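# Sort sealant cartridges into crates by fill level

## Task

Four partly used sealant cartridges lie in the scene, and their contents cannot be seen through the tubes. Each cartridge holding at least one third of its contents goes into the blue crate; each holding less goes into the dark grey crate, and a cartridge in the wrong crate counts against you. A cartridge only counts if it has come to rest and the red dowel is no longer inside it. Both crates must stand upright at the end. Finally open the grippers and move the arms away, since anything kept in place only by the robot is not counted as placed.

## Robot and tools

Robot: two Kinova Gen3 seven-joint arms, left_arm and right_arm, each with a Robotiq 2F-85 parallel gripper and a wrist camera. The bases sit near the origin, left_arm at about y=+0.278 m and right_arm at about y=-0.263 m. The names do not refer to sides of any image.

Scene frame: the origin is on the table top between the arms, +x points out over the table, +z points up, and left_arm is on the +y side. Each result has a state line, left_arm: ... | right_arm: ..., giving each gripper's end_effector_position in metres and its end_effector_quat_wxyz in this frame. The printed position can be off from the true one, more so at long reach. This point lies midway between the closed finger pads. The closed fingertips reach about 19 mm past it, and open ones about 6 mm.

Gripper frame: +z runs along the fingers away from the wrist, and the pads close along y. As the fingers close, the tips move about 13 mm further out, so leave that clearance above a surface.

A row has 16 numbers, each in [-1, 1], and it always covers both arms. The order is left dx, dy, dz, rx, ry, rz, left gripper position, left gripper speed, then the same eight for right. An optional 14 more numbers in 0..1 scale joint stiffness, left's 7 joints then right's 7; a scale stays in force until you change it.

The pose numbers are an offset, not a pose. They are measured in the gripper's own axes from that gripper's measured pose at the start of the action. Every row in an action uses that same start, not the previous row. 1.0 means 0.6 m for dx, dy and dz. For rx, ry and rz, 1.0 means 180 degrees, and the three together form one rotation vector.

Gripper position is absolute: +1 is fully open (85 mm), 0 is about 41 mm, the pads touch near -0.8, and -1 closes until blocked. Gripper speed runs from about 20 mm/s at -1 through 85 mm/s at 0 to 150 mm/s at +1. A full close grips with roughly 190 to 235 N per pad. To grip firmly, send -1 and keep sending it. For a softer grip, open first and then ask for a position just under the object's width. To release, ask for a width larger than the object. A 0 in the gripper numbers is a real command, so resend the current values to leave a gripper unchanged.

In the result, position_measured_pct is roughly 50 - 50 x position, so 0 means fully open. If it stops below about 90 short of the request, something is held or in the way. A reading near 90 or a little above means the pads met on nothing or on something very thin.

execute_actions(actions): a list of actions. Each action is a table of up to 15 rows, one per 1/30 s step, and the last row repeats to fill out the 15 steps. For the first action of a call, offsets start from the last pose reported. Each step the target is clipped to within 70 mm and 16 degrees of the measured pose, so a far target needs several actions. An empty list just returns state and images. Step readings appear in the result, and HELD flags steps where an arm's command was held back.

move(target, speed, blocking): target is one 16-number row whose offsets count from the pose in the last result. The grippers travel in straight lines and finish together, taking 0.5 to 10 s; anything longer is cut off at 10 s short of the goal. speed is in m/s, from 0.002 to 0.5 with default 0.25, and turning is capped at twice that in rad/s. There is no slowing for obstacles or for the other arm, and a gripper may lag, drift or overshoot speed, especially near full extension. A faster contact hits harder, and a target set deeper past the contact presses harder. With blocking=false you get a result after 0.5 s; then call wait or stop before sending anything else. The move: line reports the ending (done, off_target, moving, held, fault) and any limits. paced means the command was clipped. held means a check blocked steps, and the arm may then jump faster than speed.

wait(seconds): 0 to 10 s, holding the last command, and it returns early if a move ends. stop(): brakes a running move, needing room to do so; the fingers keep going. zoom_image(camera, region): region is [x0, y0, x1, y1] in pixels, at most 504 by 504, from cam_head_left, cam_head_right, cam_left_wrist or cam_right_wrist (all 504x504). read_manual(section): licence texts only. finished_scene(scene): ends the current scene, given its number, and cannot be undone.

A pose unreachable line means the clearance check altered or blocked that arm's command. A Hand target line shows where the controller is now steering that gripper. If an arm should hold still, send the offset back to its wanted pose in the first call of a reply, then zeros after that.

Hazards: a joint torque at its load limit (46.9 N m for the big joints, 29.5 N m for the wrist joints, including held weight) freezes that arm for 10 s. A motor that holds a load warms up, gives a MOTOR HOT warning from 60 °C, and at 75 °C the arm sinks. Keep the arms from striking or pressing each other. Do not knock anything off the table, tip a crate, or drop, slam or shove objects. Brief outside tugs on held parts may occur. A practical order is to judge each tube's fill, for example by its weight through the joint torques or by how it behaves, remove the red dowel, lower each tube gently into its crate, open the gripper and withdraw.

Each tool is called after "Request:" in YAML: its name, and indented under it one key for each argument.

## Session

Request:
execute_actions:
  actions: []

Scene clock: 0.00 s.
left_arm: end_effector_position=(+0.4332, +0.5547, +0.3079) position_measured_pct=0.0 end_effector_quat_wxyz=(+0.087, -0.141, +0.810, +0.563) | right_arm: end_effector_position=(+0.3376, -0.6174, +0.1985) position_measured_pct=0.0 end_effector_quat_wxyz=(+0.010, +0.927, +0.371, -0.048)
Joint positions: left_arm=[-0.009  0.51  -0.305  1.927 -1.257  1.164  2.672] | right_arm=[ 0.502  0.615  0.428  1.415 -0.159  1.181  0.021]
Joint velocities: left_arm=[-0.    -0.001  0.001 -0.    -0.     0.     0.   ] | right_arm=[-0.001  0.    -0.     0.     0.001  0.     0.   ]
Joint torques (N m, as the joint torque sensors report them, + toward a larger angle): no reading
Motor temperatures (°C, as the motors report them): left_arm=[30 31 25 28 36 30 48] | right_arm=[29 36 28 33 35 32 36]
Hand target (left_arm): +0.433, +0.555, +0.308; +0.087, -0.141, +0.810, +0.563
Hand target (right_arm): +0.338, -0.617, +0.199; +0.010, +0.927, +0.371, -0.048
Joint stiffness scale: left_arm=[1. 1. 1. 1. 1. 1. 1.] | right_arm=[1. 1. 1. 1. 1. 1. 1.]

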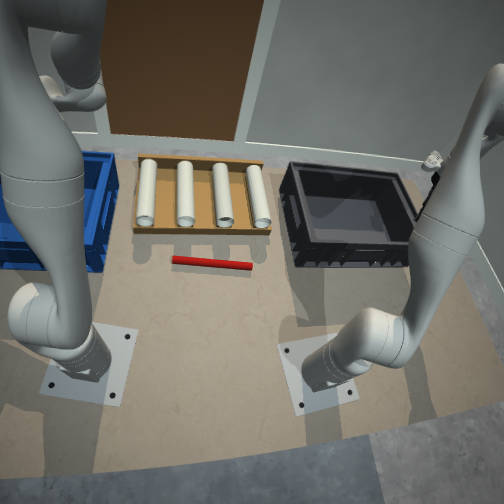

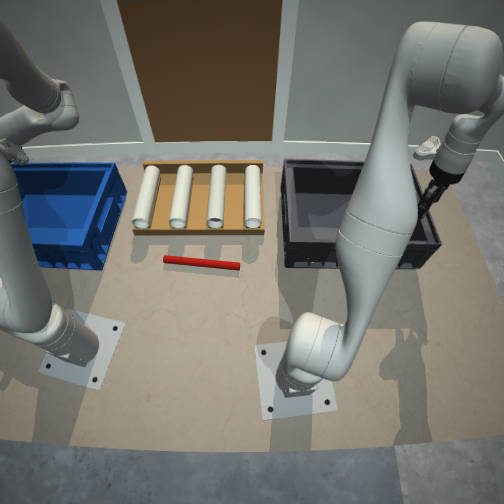

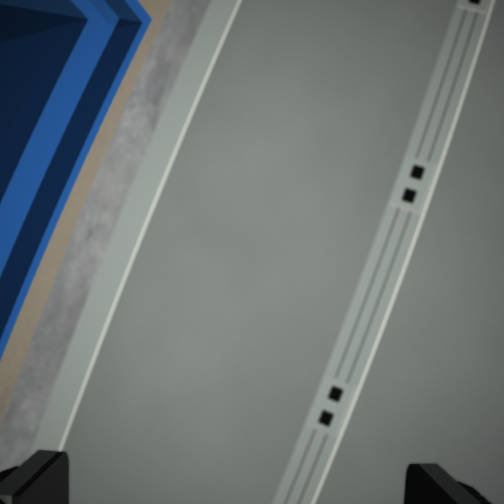

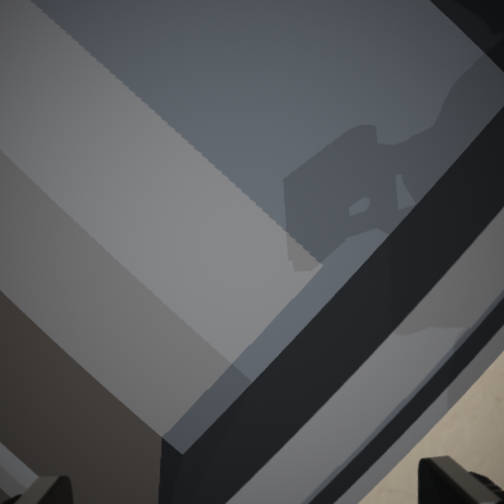

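Request:
zoom_image:
  camera: "cam_head_left"
  region: [120, 145, 290, 280]

Request:
zoom_image:
  camera: "cam_head_right"
  region: [120, 150, 290, 280]

Region (120, 145, 290, 280) of cam_head_left's 504x504 image, scaled by 2.965, with more detail than that image has; it fills the top 400 rows of this view, and the rest is white.

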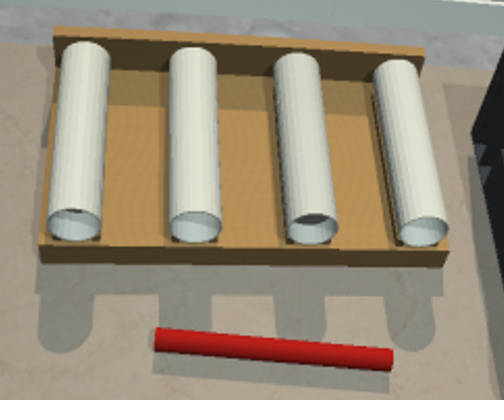

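Region (120, 150, 290, 280) of cam_head_right's 504x504 image, scaled by 2.965, with more detail than that image has; it fills the top 385 rows of this view, and the rest is white.

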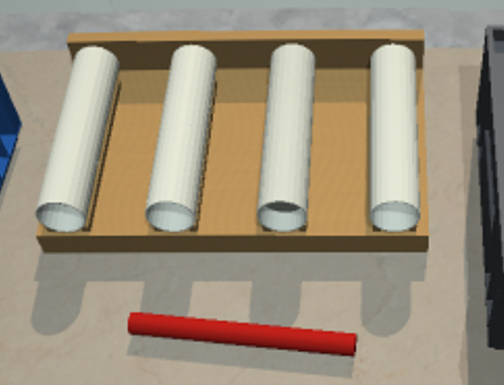

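Request:
move:
  target: [0.3465,-0.2822,-0.7342,0.383,0.059,0.096,1,0, 0.4587,-0.584,-0.1205,-0.039,0.008,-0.757,1,0]
  speed: 0.3

Scene clock: 65.47 s.
left_arm: end_effector_position=(+0.3020, +0.0643, +0.2509) position_measured_pct=0.0 end_effector_quat_wxyz=(+0.003, -0.004, +1.000, +0.004) | right_arm: end_effector_position=(+0.2999, -0.1698, +0.2518) position_measured_pct=0.0 end_effector_quat_wxyz=(+0.002, +0.008, +1.000, +0.006)
Joint positions: left_arm=[ 0.23   0.143  0.197  1.891 -0.041  1.112  2.227] | right_arm=[ 0.019  0.156 -0.302  1.873  0.041  1.112  1.165]
Joint velocities: left_arm=[ 0.001 -0.001 -0.001  0.     0.    -0.001 -0.001] | right_arm=[-0.008  0.002  0.    -0.001 -0.    -0.     0.003]
Joint torques (N m, as the joint torque sensors report them, + toward a larger angle): left_arm=[  0.07 -11.05  -0.22  -8.3   -0.25   0.     0.13] | right_arm=[  0.35 -10.81  -0.07  -7.86  -0.1    0.09   0.42]
Motor temperatures (°C, as the motors report them): left_arm=[30 31 25 28 36 30 48] | right_arm=[29 36 28 33 35 32 36]
Hand target (left_arm): +0.299, +0.061, +0.249; -0.000, +0.001, +1.000, +0.001
Hand target (right_arm): +0.300, -0.169, +0.251; +0.001, +0.000, +1.000, +0.003
Off the commanded pose (left_arm): 0.005 m, 1 deg.
Off the commanded pose (right_arm): 0.002 m, 1 deg.
Joint stiffness scale: left_arm=[1. 1. 1. 1. 1. 1. 1.] | right_arm=[1. 1. 1. 1. 1. 1. 1.]
move: off_target (left_arm)

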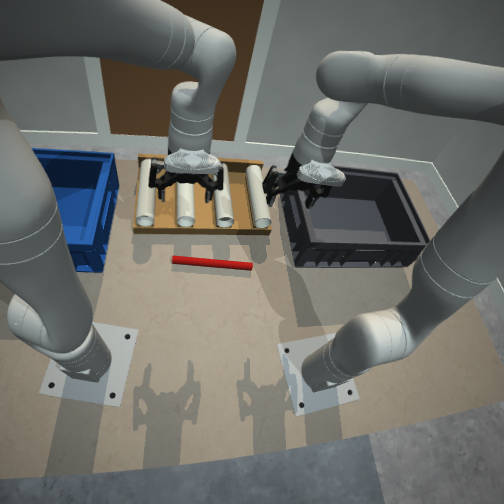

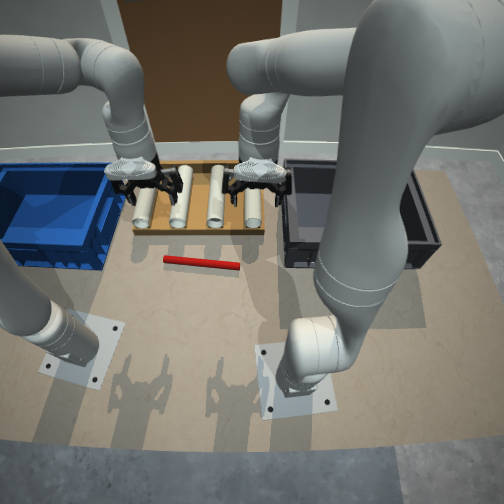

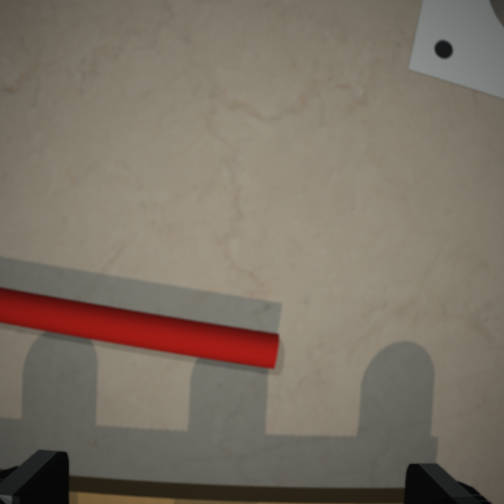

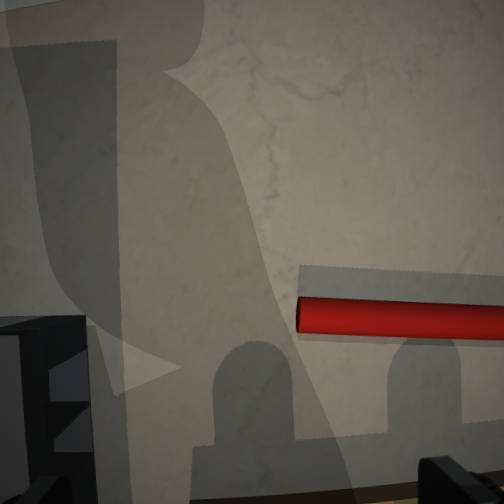

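Request:
move:
  target: [-0.1,-0.023,0.243,0,-0.5,0,1,0, -0.1,0,0.243,0,-0.5,0,1,0]
  speed: 0.25

Scene clock: 75.07 s.
left_arm: end_effector_position=(+0.3584, +0.0538, +0.1606) position_measured_pct=0.0 end_effector_quat_wxyz=(+0.564, -0.023, +0.825, +0.001) | right_arm: end_effector_position=(+0.3586, -0.1749, +0.1417) position_measured_pct=0.0 end_effector_quat_wxyz=(+0.418, +0.069, +0.902, -0.079)
Joint positions: left_arm=[ 0.971  0.808  0.194  2.564 -1.836  1.389  4.924] | right_arm=[-0.387  0.535 -0.508  2.574  1.851  1.087 -1.262]
Joint velocities: left_arm=[-0.001  0.    -0.001 -0.     0.     0.    -0.001] | right_arm=[-0.001 -0.007  0.     0.001 -0.     0.002  0.001]
Joint torques (N m, as the joint torque sensors report them, + toward a larger angle): left_arm=[ -0.04 -14.06  -1.42   1.6    0.4    2.82   0.15] | right_arm=[  0.06 -11.35   0.44  -1.43   0.57   2.25   0.26]
Motor temperatures (°C, as the motors report them): left_arm=[30 31 25 28 36 30 48] | right_arm=[29 36 28 33 35 32 36]
Hand target (left_arm): +0.358, +0.054, +0.160; +0.562, -0.022, +0.827, +0.002
Hand target (right_arm): +0.359, -0.175, +0.142; +0.417, +0.068, +0.903, -0.079
Off the commanded pose (left_arm): 0.055 m, 22 deg; orientation clipped at the last step of the last action.
Off the commanded pose (right_arm): 0.036 m, 42 deg; orientation clipped at the last step of the last action.
Joint stiffness scale: left_arm=[1. 1. 1. 1. 1. 1. 1.] | right_arm=[1. 1. 1. 1. 1. 1. 1.]
move: held (left_arm, right_arm); limits=paced,held; held on 23 of 104 steps (left_arm, right_arm), including the last (left_arm, right_arm)
pose unreachable (left arm): on one or more control steps of this call, first in action 0 (counted from 0), this arm could not follow its commanded pose, so it was not sent that pose on those steps. On the call's last step it was still not sent that pose. It may still have moved: this result reports where it is.
cause: the commanded pose would bring a part of the arm too close to another arm (a part of this arm just beyond joint 3 (upper arm roll) and a part of the other arm just beyond its joint 4 (elbow)).
pose unreachable (right arm): on one or more control steps of this call, first in action 0 (counted from 0), this arm could not follow its commanded pose, so it was not sent that pose on those steps. On the call's last step it was still not sent that pose. It may still have moved: this result reports where it is.
cause: the commanded pose would bring a part of the arm too close to another arm (a part of this arm just beyond joint 4 (elbow) and a part of the other arm just beyond its joint 4 (elbow), along the way the arms are being sent).

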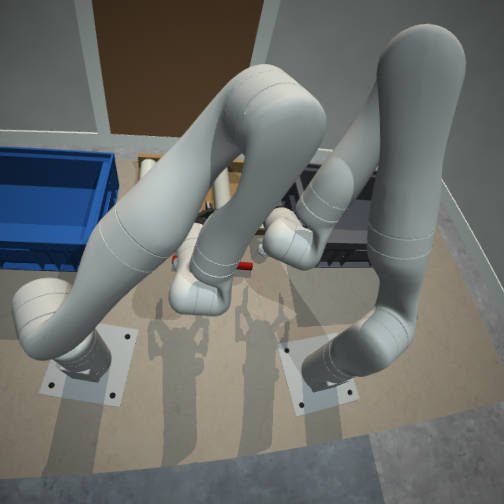

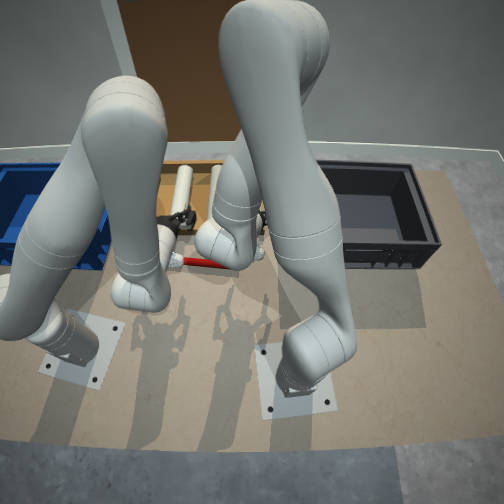

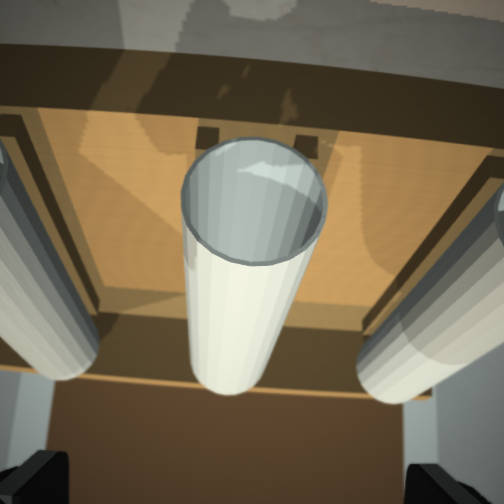

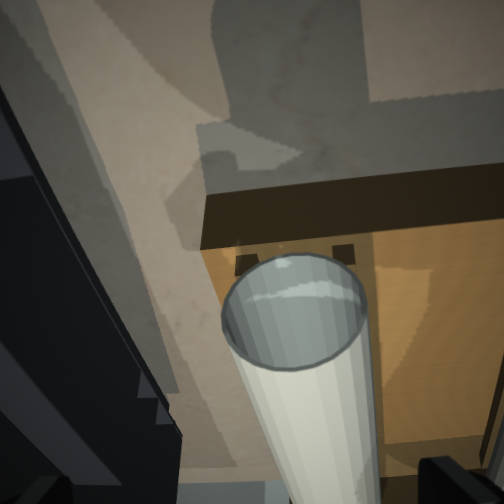

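Request:
move:
  target: [0,0,0,0,0,0,1,0, -0.161,-0.408,-0.165,-0.052,0.276,-0.045,1,0]
  speed: 0.25

Request:
move:
  target: [0,-0.37,0,0,0,0,1,0, 0,0,0,0,0,0,1,0]
  speed: 0.2

Scene clock: 95.40 s.
left_arm: end_effector_position=(+0.3584, +0.0538, +0.1606) position_measured_pct=0.0 end_effector_quat_wxyz=(+0.564, -0.023, +0.825, +0.001) | right_arm: end_effector_position=(+0.3011, -0.4017, +0.3008) position_measured_pct=0.0 end_effector_quat_wxyz=(+0.001, +0.000, +1.000, -0.004)
Joint positions: left_arm=[ 0.971  0.808  0.194  2.564 -1.836  1.389  4.924] | right_arm=[-0.023  0.145  0.505  1.735 -0.066  1.275  1.974]
Joint velocities: left_arm=[-0.002  0.002 -0.001  0.    -0.     0.001  0.   ] | right_arm=[ 0.009  0.006 -0.    -0.003 -0.001  0.002  0.   ]
Joint torques (N m, as the joint torque sensors report them, + toward a larger angle): left_arm=[ -0.44 -14.32  -1.28   1.47   0.34   2.61   0.05] | right_arm=[ 0.26 -9.75  1.22 -8.63  0.36  0.12  0.1 ]
Motor temperatures (°C, as the motors report them): left_arm=[30 32 25 28 36 30 48] | right_arm=[29 36 28 33 35 32 36]
Hand target (left_arm): +0.358, +0.054, +0.161; +0.564, -0.023, +0.825, +0.001
Hand target (right_arm): +0.301, -0.401, +0.301; +0.000, +0.001, +1.000, -0.001
Off the commanded pose (left_arm): 0.000 m, 0 deg.
Off the commanded pose (right_arm): 0.002 m, 1 deg.
Joint stiffness scale: left_arm=[1. 1. 1. 1. 1. 1. 1.] | right_arm=[1. 1. 1. 1. 1. 1. 1.]
move: done; limits=paced

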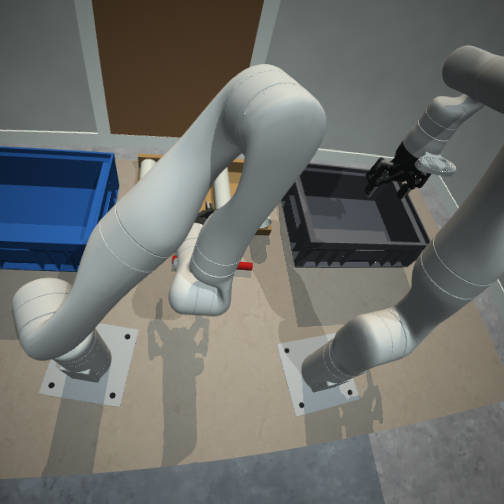

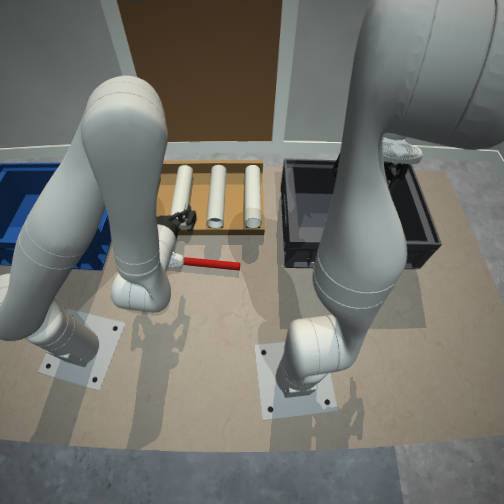

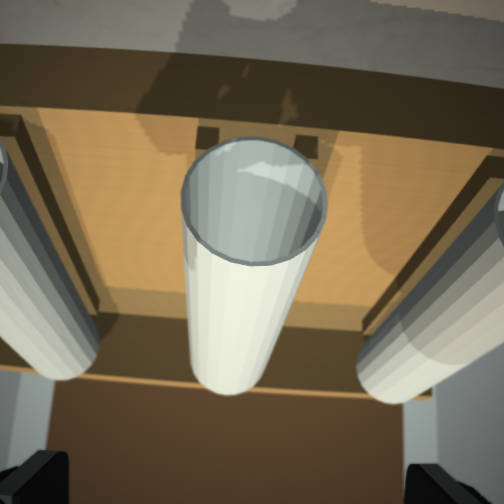

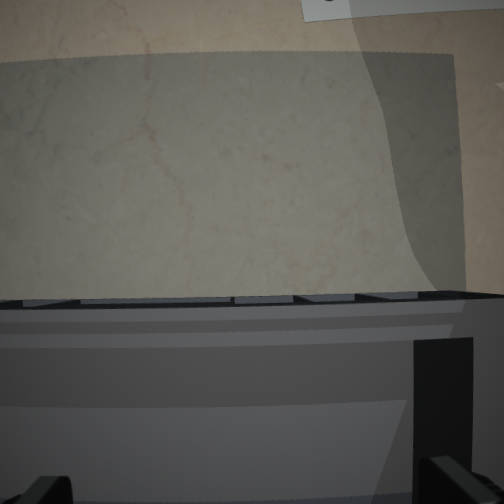

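Scene clock: 97.03 s.
left_arm: end_effector_position=(+0.3683, -0.1691, +0.1673) position_measured_pct=0.0 end_effector_quat_wxyz=(+0.564, -0.024, +0.825, -0.003) | right_arm: end_effector_position=(+0.3011, -0.4017, +0.3008) position_measured_pct=0.0 end_effector_quat_wxyz=(+0.001, +0.000, +1.000, -0.004)
Joint positions: left_arm=[ 1.043  0.871  0.259  1.84  -1.606  1.359  4.265] | right_arm=[-0.023  0.145  0.505  1.735 -0.066  1.275  1.974]
Joint velocities: left_arm=[ 0.004  0.005  0.002 -0.002  0.001  0.001 -0.001] | right_arm=[ 0.    -0.     0.     0.    -0.001 -0.001  0.001]
Joint torques (N m, as the joint torque sensors report them, + toward a larger angle): left_arm=[  0.05 -20.71  -0.42  -4.26  -1.46   2.53   0.28] | right_arm=[  0.5  -10.62   0.8   -7.76   0.34   0.35   0.11]
Motor temperatures (°C, as the motors report them): left_arm=[30 32 25 28 36 30 48] | right_arm=[29 36 28 33 35 32 36]
Hand target (left_arm): +0.367, -0.168, +0.166; +0.564, -0.023, +0.826, +0.001
Hand target (right_arm): +0.301, -0.402, +0.301; +0.001, +0.000, +1.000, -0.004
Off the commanded pose (left_arm): 0.002 m, 1 deg.
Off the commanded pose (right_arm): 0.000 m, 0 deg.
Joint stiffness scale: left_arm=[1. 1. 1. 1. 1. 1. 1.] | right_arm=[1. 1. 1. 1. 1. 1. 1.]
move: done

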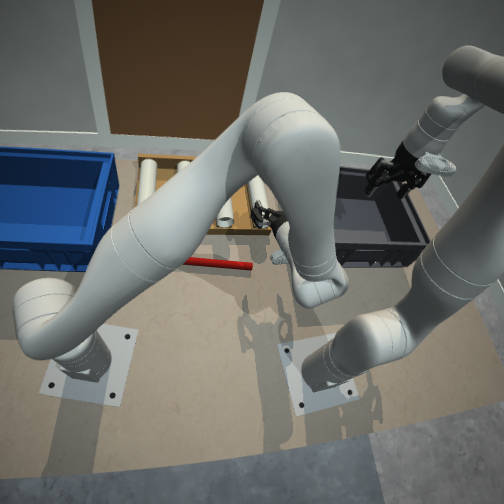

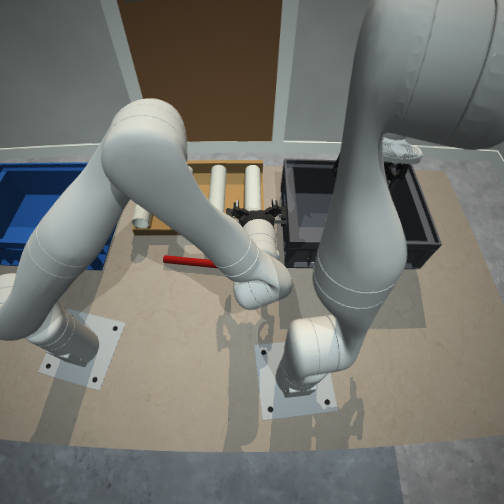

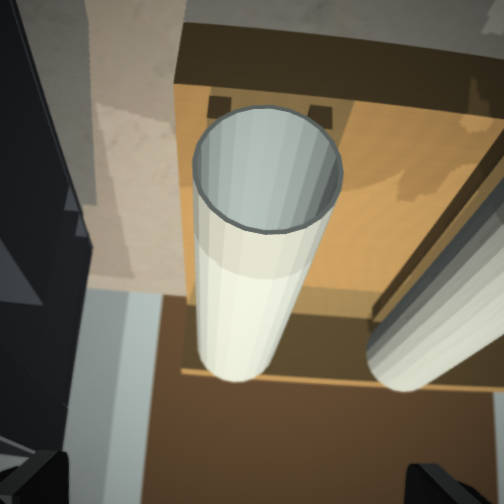

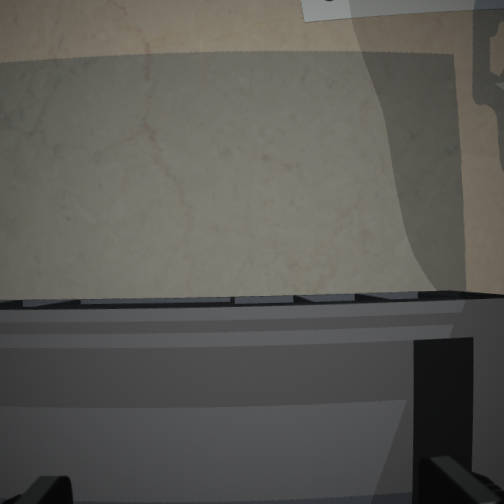

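Request:
move:
  target: [0.104,0.007,0.017,0,-0.118,0,-0.3,0, 0,0,0,0,0,0,1,0]
  speed: 0.1

Scene clock: 109.47 s.
left_arm: end_effector_position=(+0.3547, -0.1663, +0.1045) position_measured_pct=65.1 end_effector_quat_wxyz=(+0.703, -0.024, +0.711, +0.004) | right_arm: end_effector_position=(+0.3011, -0.4017, +0.3008) position_measured_pct=0.0 end_effector_quat_wxyz=(+0.001, +0.000, +1.000, -0.004)
Joint positions: left_arm=[ 1.217  1.257  0.108  1.713 -1.662  1.648  4.558] | right_arm=[-0.023  0.145  0.505  1.735 -0.066  1.275  1.974]
Joint velocities: left_arm=[ 0.002  0.005 -0.003 -0.001 -0.     0.001 -0.   ] | right_arm=[-0.    -0.001  0.     0.    -0.    -0.    -0.001]
Joint torques (N m, as the joint torque sensors report them, + toward a larger angle): left_arm=[  0.07 -22.07  -1.91  -1.97  -0.72   2.85   0.07] | right_arm=[ 0.54 -9.85  0.92 -8.28  0.45  0.1   0.41]
Motor temperatures (°C, as the motors report them): left_arm=[30 32 25 28 36 30 48] | right_arm=[29 36 28 33 35 32 36]
Hand target (left_arm): +0.355, -0.168, +0.106; +0.707, -0.024, +0.707, +0.001
Hand target (right_arm): +0.301, -0.402, +0.301; +0.001, +0.000, +1.000, -0.004
Off the commanded pose (left_arm): 0.001 m, 1 deg.
Off the commanded pose (right_arm): 0.000 m, 0 deg.
Joint stiffness scale: left_arm=[1. 1. 1. 1. 1. 1. 1.] | right_arm=[1. 1. 1. 1. 1. 1. 1.]
move: done

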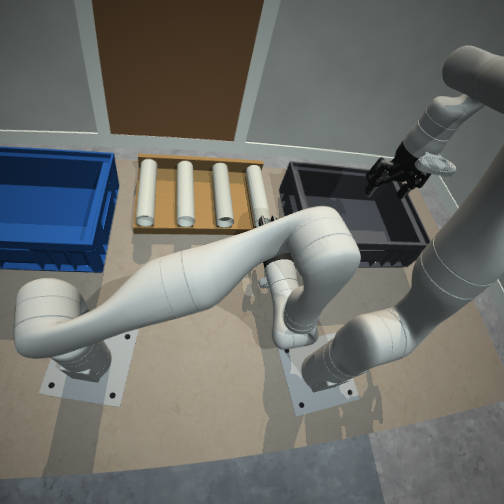

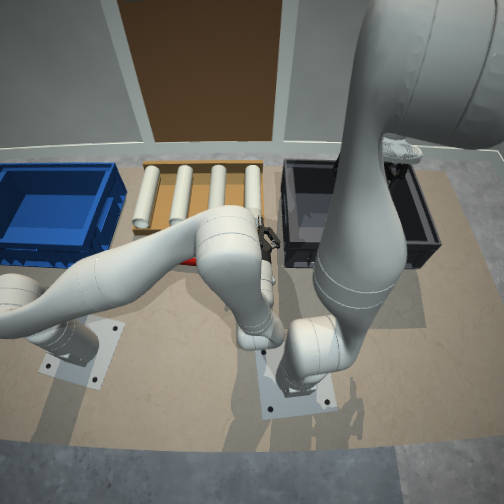

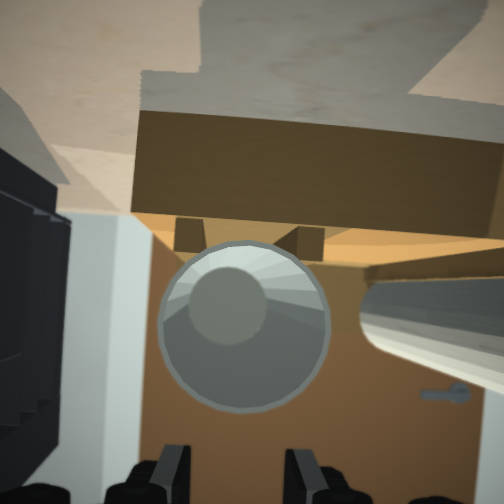

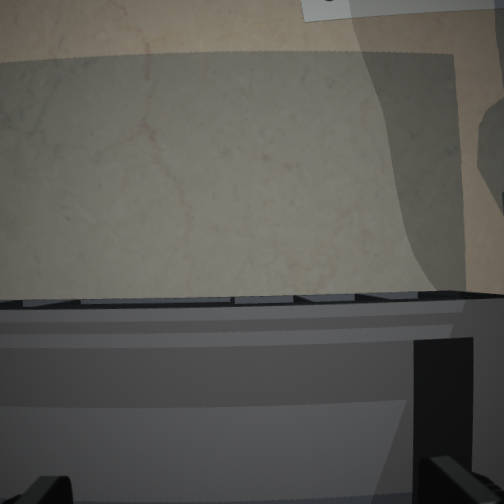

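This works well. Zoom for measurement.

Request:
zoom_image:
  camera: "cam_left_wrist"
  region: [145, 230, 345, 430]

Region (145, 230, 345, 430) of cam_left_wrist's 504x504 image, scaled by 2.520.

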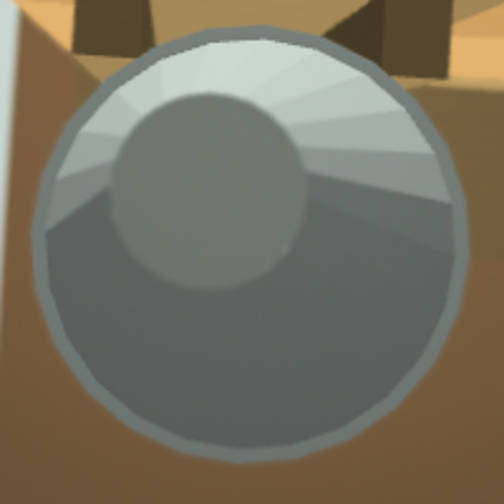

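Request:
move:
  target: [-0.018,0.36,0.08,0,0,0,-0.3,0, 0,0,0,0,0,0,1,0]
  speed: 0.12

Scene clock: 133.40 s.
left_arm: end_effector_position=(+0.3932, +0.0513, +0.1093) position_measured_pct=65.1 end_effector_quat_wxyz=(+0.703, -0.026, +0.711, +0.006) | right_arm: end_effector_position=(+0.3011, -0.4017, +0.3008) position_measured_pct=0.0 end_effector_quat_wxyz=(+0.001, +0.000, +1.000, -0.004)
Joint positions: left_arm=[ 1.098  1.341 -0.035  2.352 -1.791  1.653  5.286] | right_arm=[-0.023  0.145  0.505  1.735 -0.066  1.275  1.974]
Joint velocities: left_arm=[ 0.     0.008 -0.003  0.002 -0.001  0.     0.001] | right_arm=[-0.    -0.     0.     0.001 -0.     0.001  0.001]
Joint torques (N m, as the joint torque sensors report them, + toward a larger angle): left_arm=[ -0.26 -16.3   -3.29   4.28   1.28   2.61   0.07] | right_arm=[  0.19 -10.17   1.13  -9.17   0.16   0.26   0.14]
Motor temperatures (°C, as the motors report them): left_arm=[30 32 25 28 36 30 48] | right_arm=[29 36 28 33 35 32 36]
Hand target (left_arm): +0.394, +0.052, +0.109; +0.704, -0.024, +0.710, +0.005
Hand target (right_arm): +0.301, -0.402, +0.301; +0.001, +0.000, +1.000, -0.004
Off the commanded pose (left_arm): 0.001 m, 0 deg.
Off the commanded pose (right_arm): 0.000 m, 0 deg.
Joint stiffness scale: left_arm=[1. 1. 1. 1. 1. 1. 1.] | right_arm=[1. 1. 1. 1. 1. 1. 1.]
move: done

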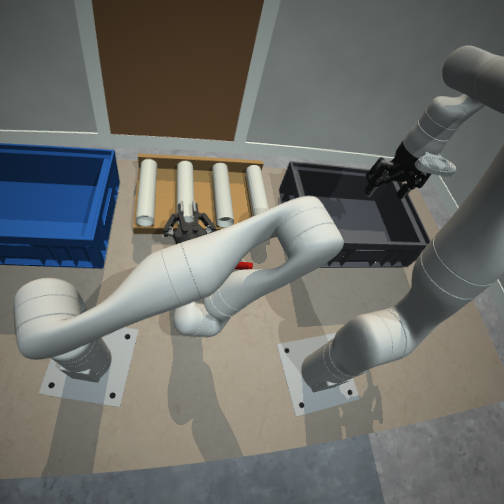

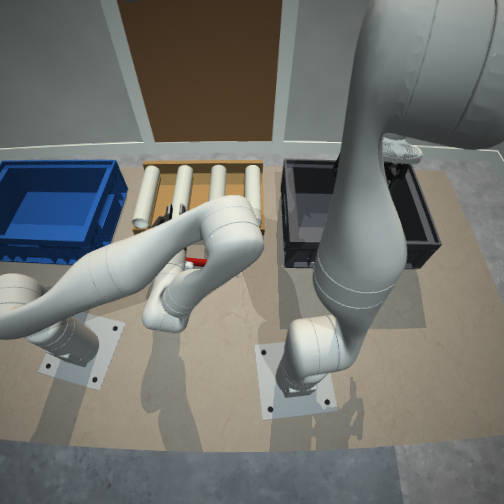

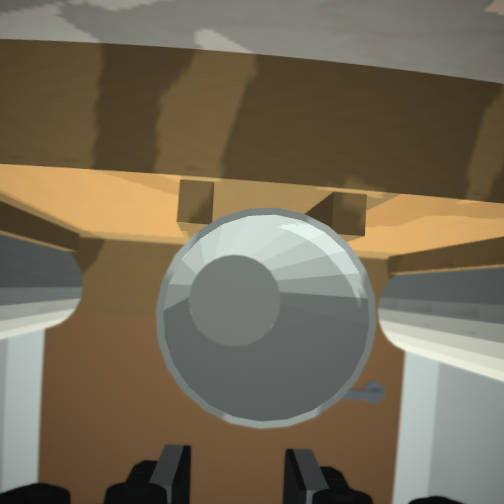

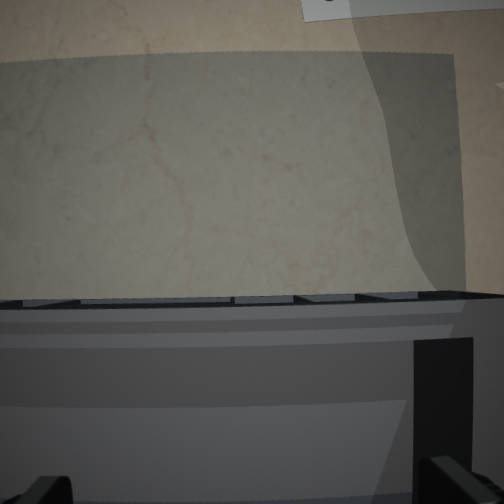

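Request:
move:
  target: [-0.12,0.19,0.178,0,0.5,0,1,0, 0,0,0,0,0,0,1,0]
  speed: 0.25

Request:
move:
  target: [0,0,0,0,0,0,1,0, -0.332,0.386,0.218,0,0,0,1,0]
  speed: 0.25

Scene clock: 160.07 s.
left_arm: end_effector_position=(+0.4959, +0.1694, +0.1767) position_measured_pct=0.0 end_effector_quat_wxyz=(-0.003, -0.027, +0.999, -0.019) | right_arm: end_effector_position=(+0.3011, -0.4017, +0.3008) position_measured_pct=0.0 end_effector_quat_wxyz=(+0.001, +0.000, +1.000, -0.004)
Joint positions: left_arm=[ 0.468  0.636 -0.836  1.59  -2.599 -1.159  4.47 ] | right_arm=[-0.023  0.145  0.505  1.735 -0.066  1.275  1.974]
Joint velocities: left_arm=[-0.004  0.002 -0.001 -0.001 -0.    -0.    -0.001] | right_arm=[-0.     0.     0.    -0.    -0.    -0.001  0.001]
Joint torques (N m, as the joint torque sensors report them, + toward a larger angle): left_arm=[ -0.19 -18.02  -4.39  -7.48  -0.03  -0.08  -0.07] | right_arm=[  0.07 -10.72   1.18  -8.3    0.3    0.35   0.11]
Motor temperatures (°C, as the motors report them): left_arm=[30 32 25 28 36 31 48] | right_arm=[29 36 28 33 35 32 36]
Hand target (left_arm): +0.495, +0.171, +0.176; -0.006, -0.023, +1.000, -0.016
Hand target (right_arm): +0.301, -0.402, +0.301; +0.001, +0.000, +1.000, -0.004
Off the commanded pose (left_arm): 0.003 m, 1 deg.
Off the commanded pose (right_arm): 0.000 m, 0 deg.
Joint stiffness scale: left_arm=[1. 1. 1. 1. 1. 1. 1.] | right_arm=[1. 1. 1. 1. 1. 1. 1.]
move: done

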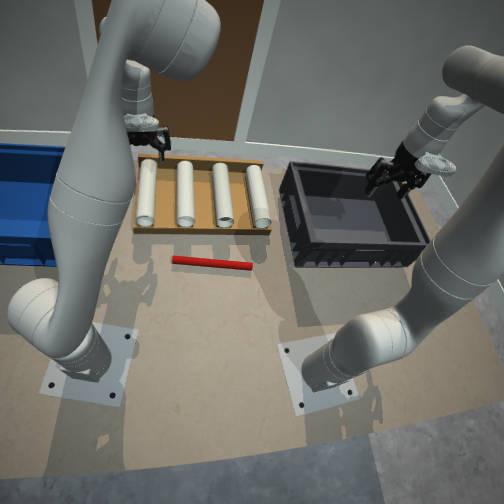

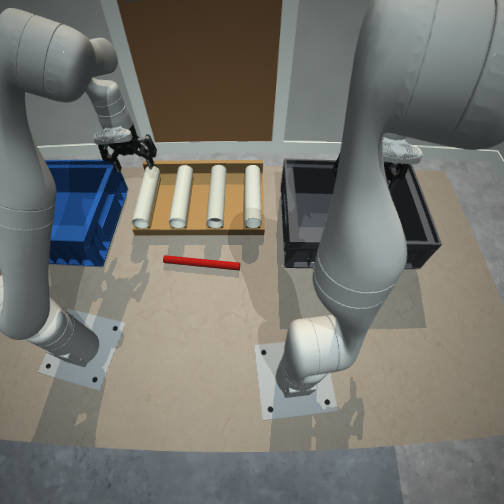

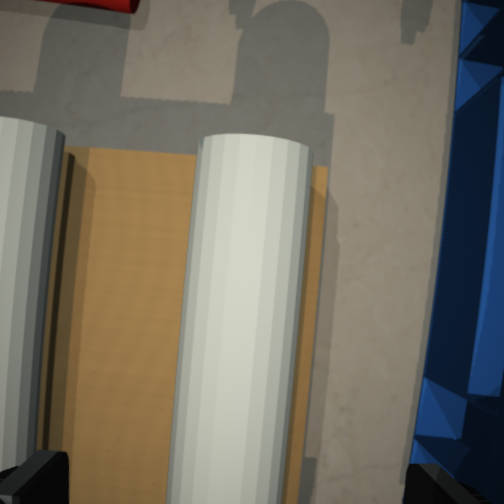

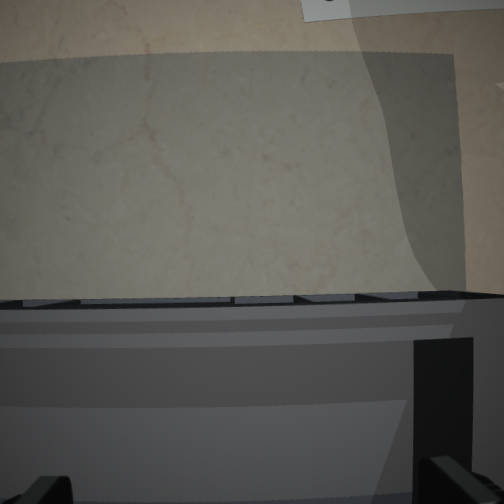

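Scene clock: 162.00 s.
left_arm: end_effector_position=(+0.4959, +0.1694, +0.1767) position_measured_pct=0.0 end_effector_quat_wxyz=(-0.003, -0.027, +0.999, -0.019) | right_arm: end_effector_position=(+0.5015, -0.1753, +0.1695) position_measured_pct=0.0 end_effector_quat_wxyz=(+0.005, -0.001, +1.000, -0.007)
Joint positions: left_arm=[ 0.468  0.636 -0.836  1.59  -2.599 -1.159  4.47 ] | right_arm=[-0.277  0.669  0.269  1.375 -0.167  1.114  1.489]
Joint velocities: left_arm=[-0.     0.001 -0.001  0.     0.    -0.     0.   ] | right_arm=[ 0.     0.005 -0.    -0.001 -0.     0.001  0.002]
Joint torques (N m, as the joint torque sensors report them, + toward a larger angle): left_arm=[ -0.35 -17.88  -4.25  -7.4   -0.02  -0.16   0.17] | right_arm=[  0.27 -19.19   2.22  -8.     0.18   0.45   0.04]
Motor temperatures (°C, as the motors report them): left_arm=[30 32 25 28 36 31 48] | right_arm=[29 36 28 33 35 32 36]
Hand target (left_arm): +0.496, +0.169, +0.177; -0.003, -0.027, +0.999, -0.019
Hand target (right_arm): +0.500, -0.170, +0.168; +0.002, +0.000, +1.000, -0.004
Off the commanded pose (left_arm): 0.000 m, 0 deg.
Off the commanded pose (right_arm): 0.004 m, 1 deg.
Joint stiffness scale: left_arm=[1. 1. 1. 1. 1. 1. 1.] | right_arm=[1. 1. 1. 1. 1. 1. 1.]
move: off_target (right_arm)

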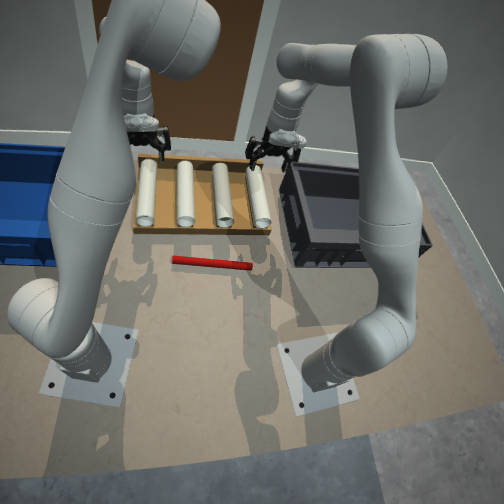

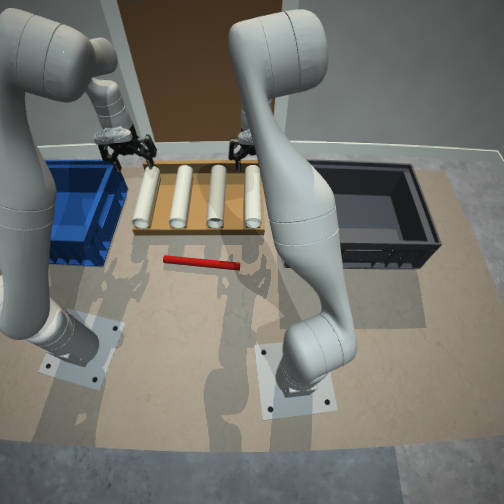

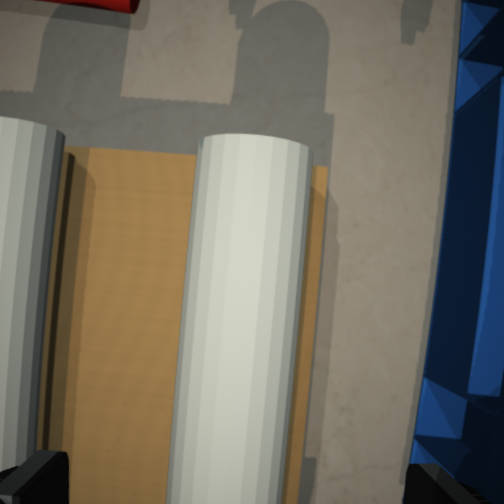

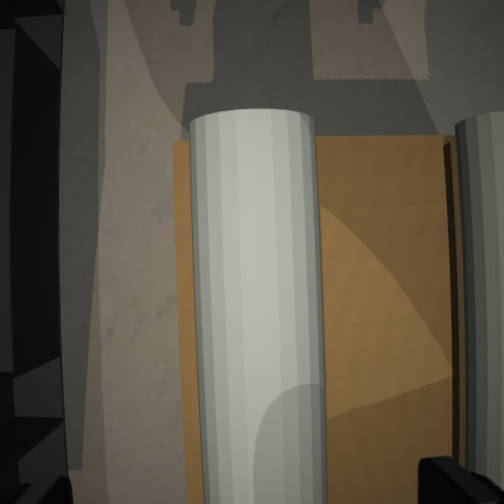

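Request:
move:
  target: [0,-0.004,0.12,-0.057,0,0.02,0.7,0, 0,0.013,0.108,0.04,0,0,0.7,0]
  speed: 0.1

Scene clock: 181.03 s.
left_arm: end_effector_position=(+0.4958, +0.1613, +0.1059) position_measured_pct=15.1 end_effector_quat_wxyz=(-0.005, +0.007, +0.998, +0.066) | right_arm: end_effector_position=(+0.5018, -0.1659, +0.1066) position_measured_pct=15.1 end_effector_quat_wxyz=(+0.004, -0.002, +0.998, -0.065)
Joint positions: left_arm=[ 0.571  0.789 -0.837  1.62  -2.634 -1.016  4.514] | right_arm=[-0.378  0.776  0.31   1.416 -0.104  0.999  1.387]
Joint velocities: left_arm=[ 0.006  0.008 -0.005 -0.    -0.     0.001  0.   ] | right_arm=[-0.007  0.005  0.008  0.    -0.001  0.001 -0.002]
Joint torques (N m, as the joint torque sensors report them, + toward a larger angle): left_arm=[ -0.08 -19.44  -5.65  -6.09  -0.7    0.15   0.14] | right_arm=[  0.58 -21.3    2.94  -7.03   0.38   0.15   0.32]
Motor temperatures (°C, as the motors report them): left_arm=[30 32 25 28 36 30 48] | right_arm=[29 36 28 33 35 32 36]
Hand target (left_arm): +0.496, +0.165, +0.105; -0.004, +0.005, +0.997, +0.071
Hand target (right_arm): +0.502, -0.168, +0.105; +0.005, -0.001, +0.998, -0.070
Off the commanded pose (left_arm): 0.003 m, 1 deg.
Off the commanded pose (right_arm): 0.003 m, 1 deg.
Joint stiffness scale: left_arm=[1. 1. 1. 1. 1. 1. 1.] | right_arm=[1. 1. 1. 1. 1. 1. 1.]
move: done

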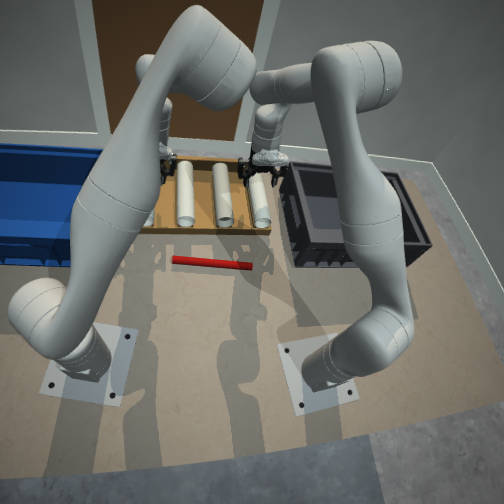

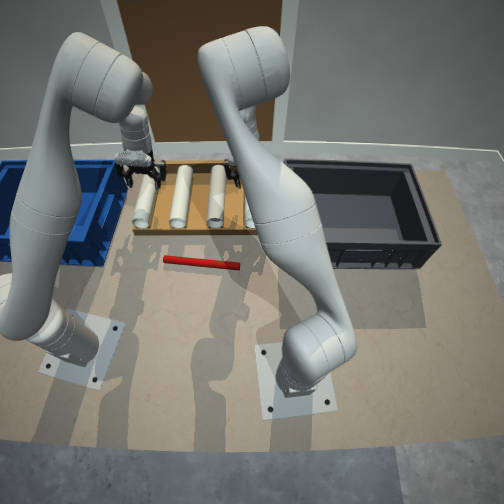

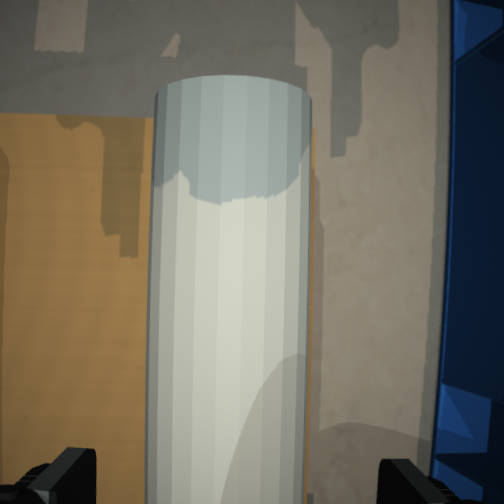

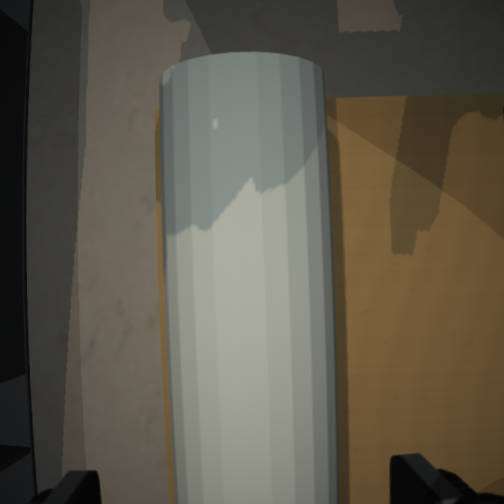

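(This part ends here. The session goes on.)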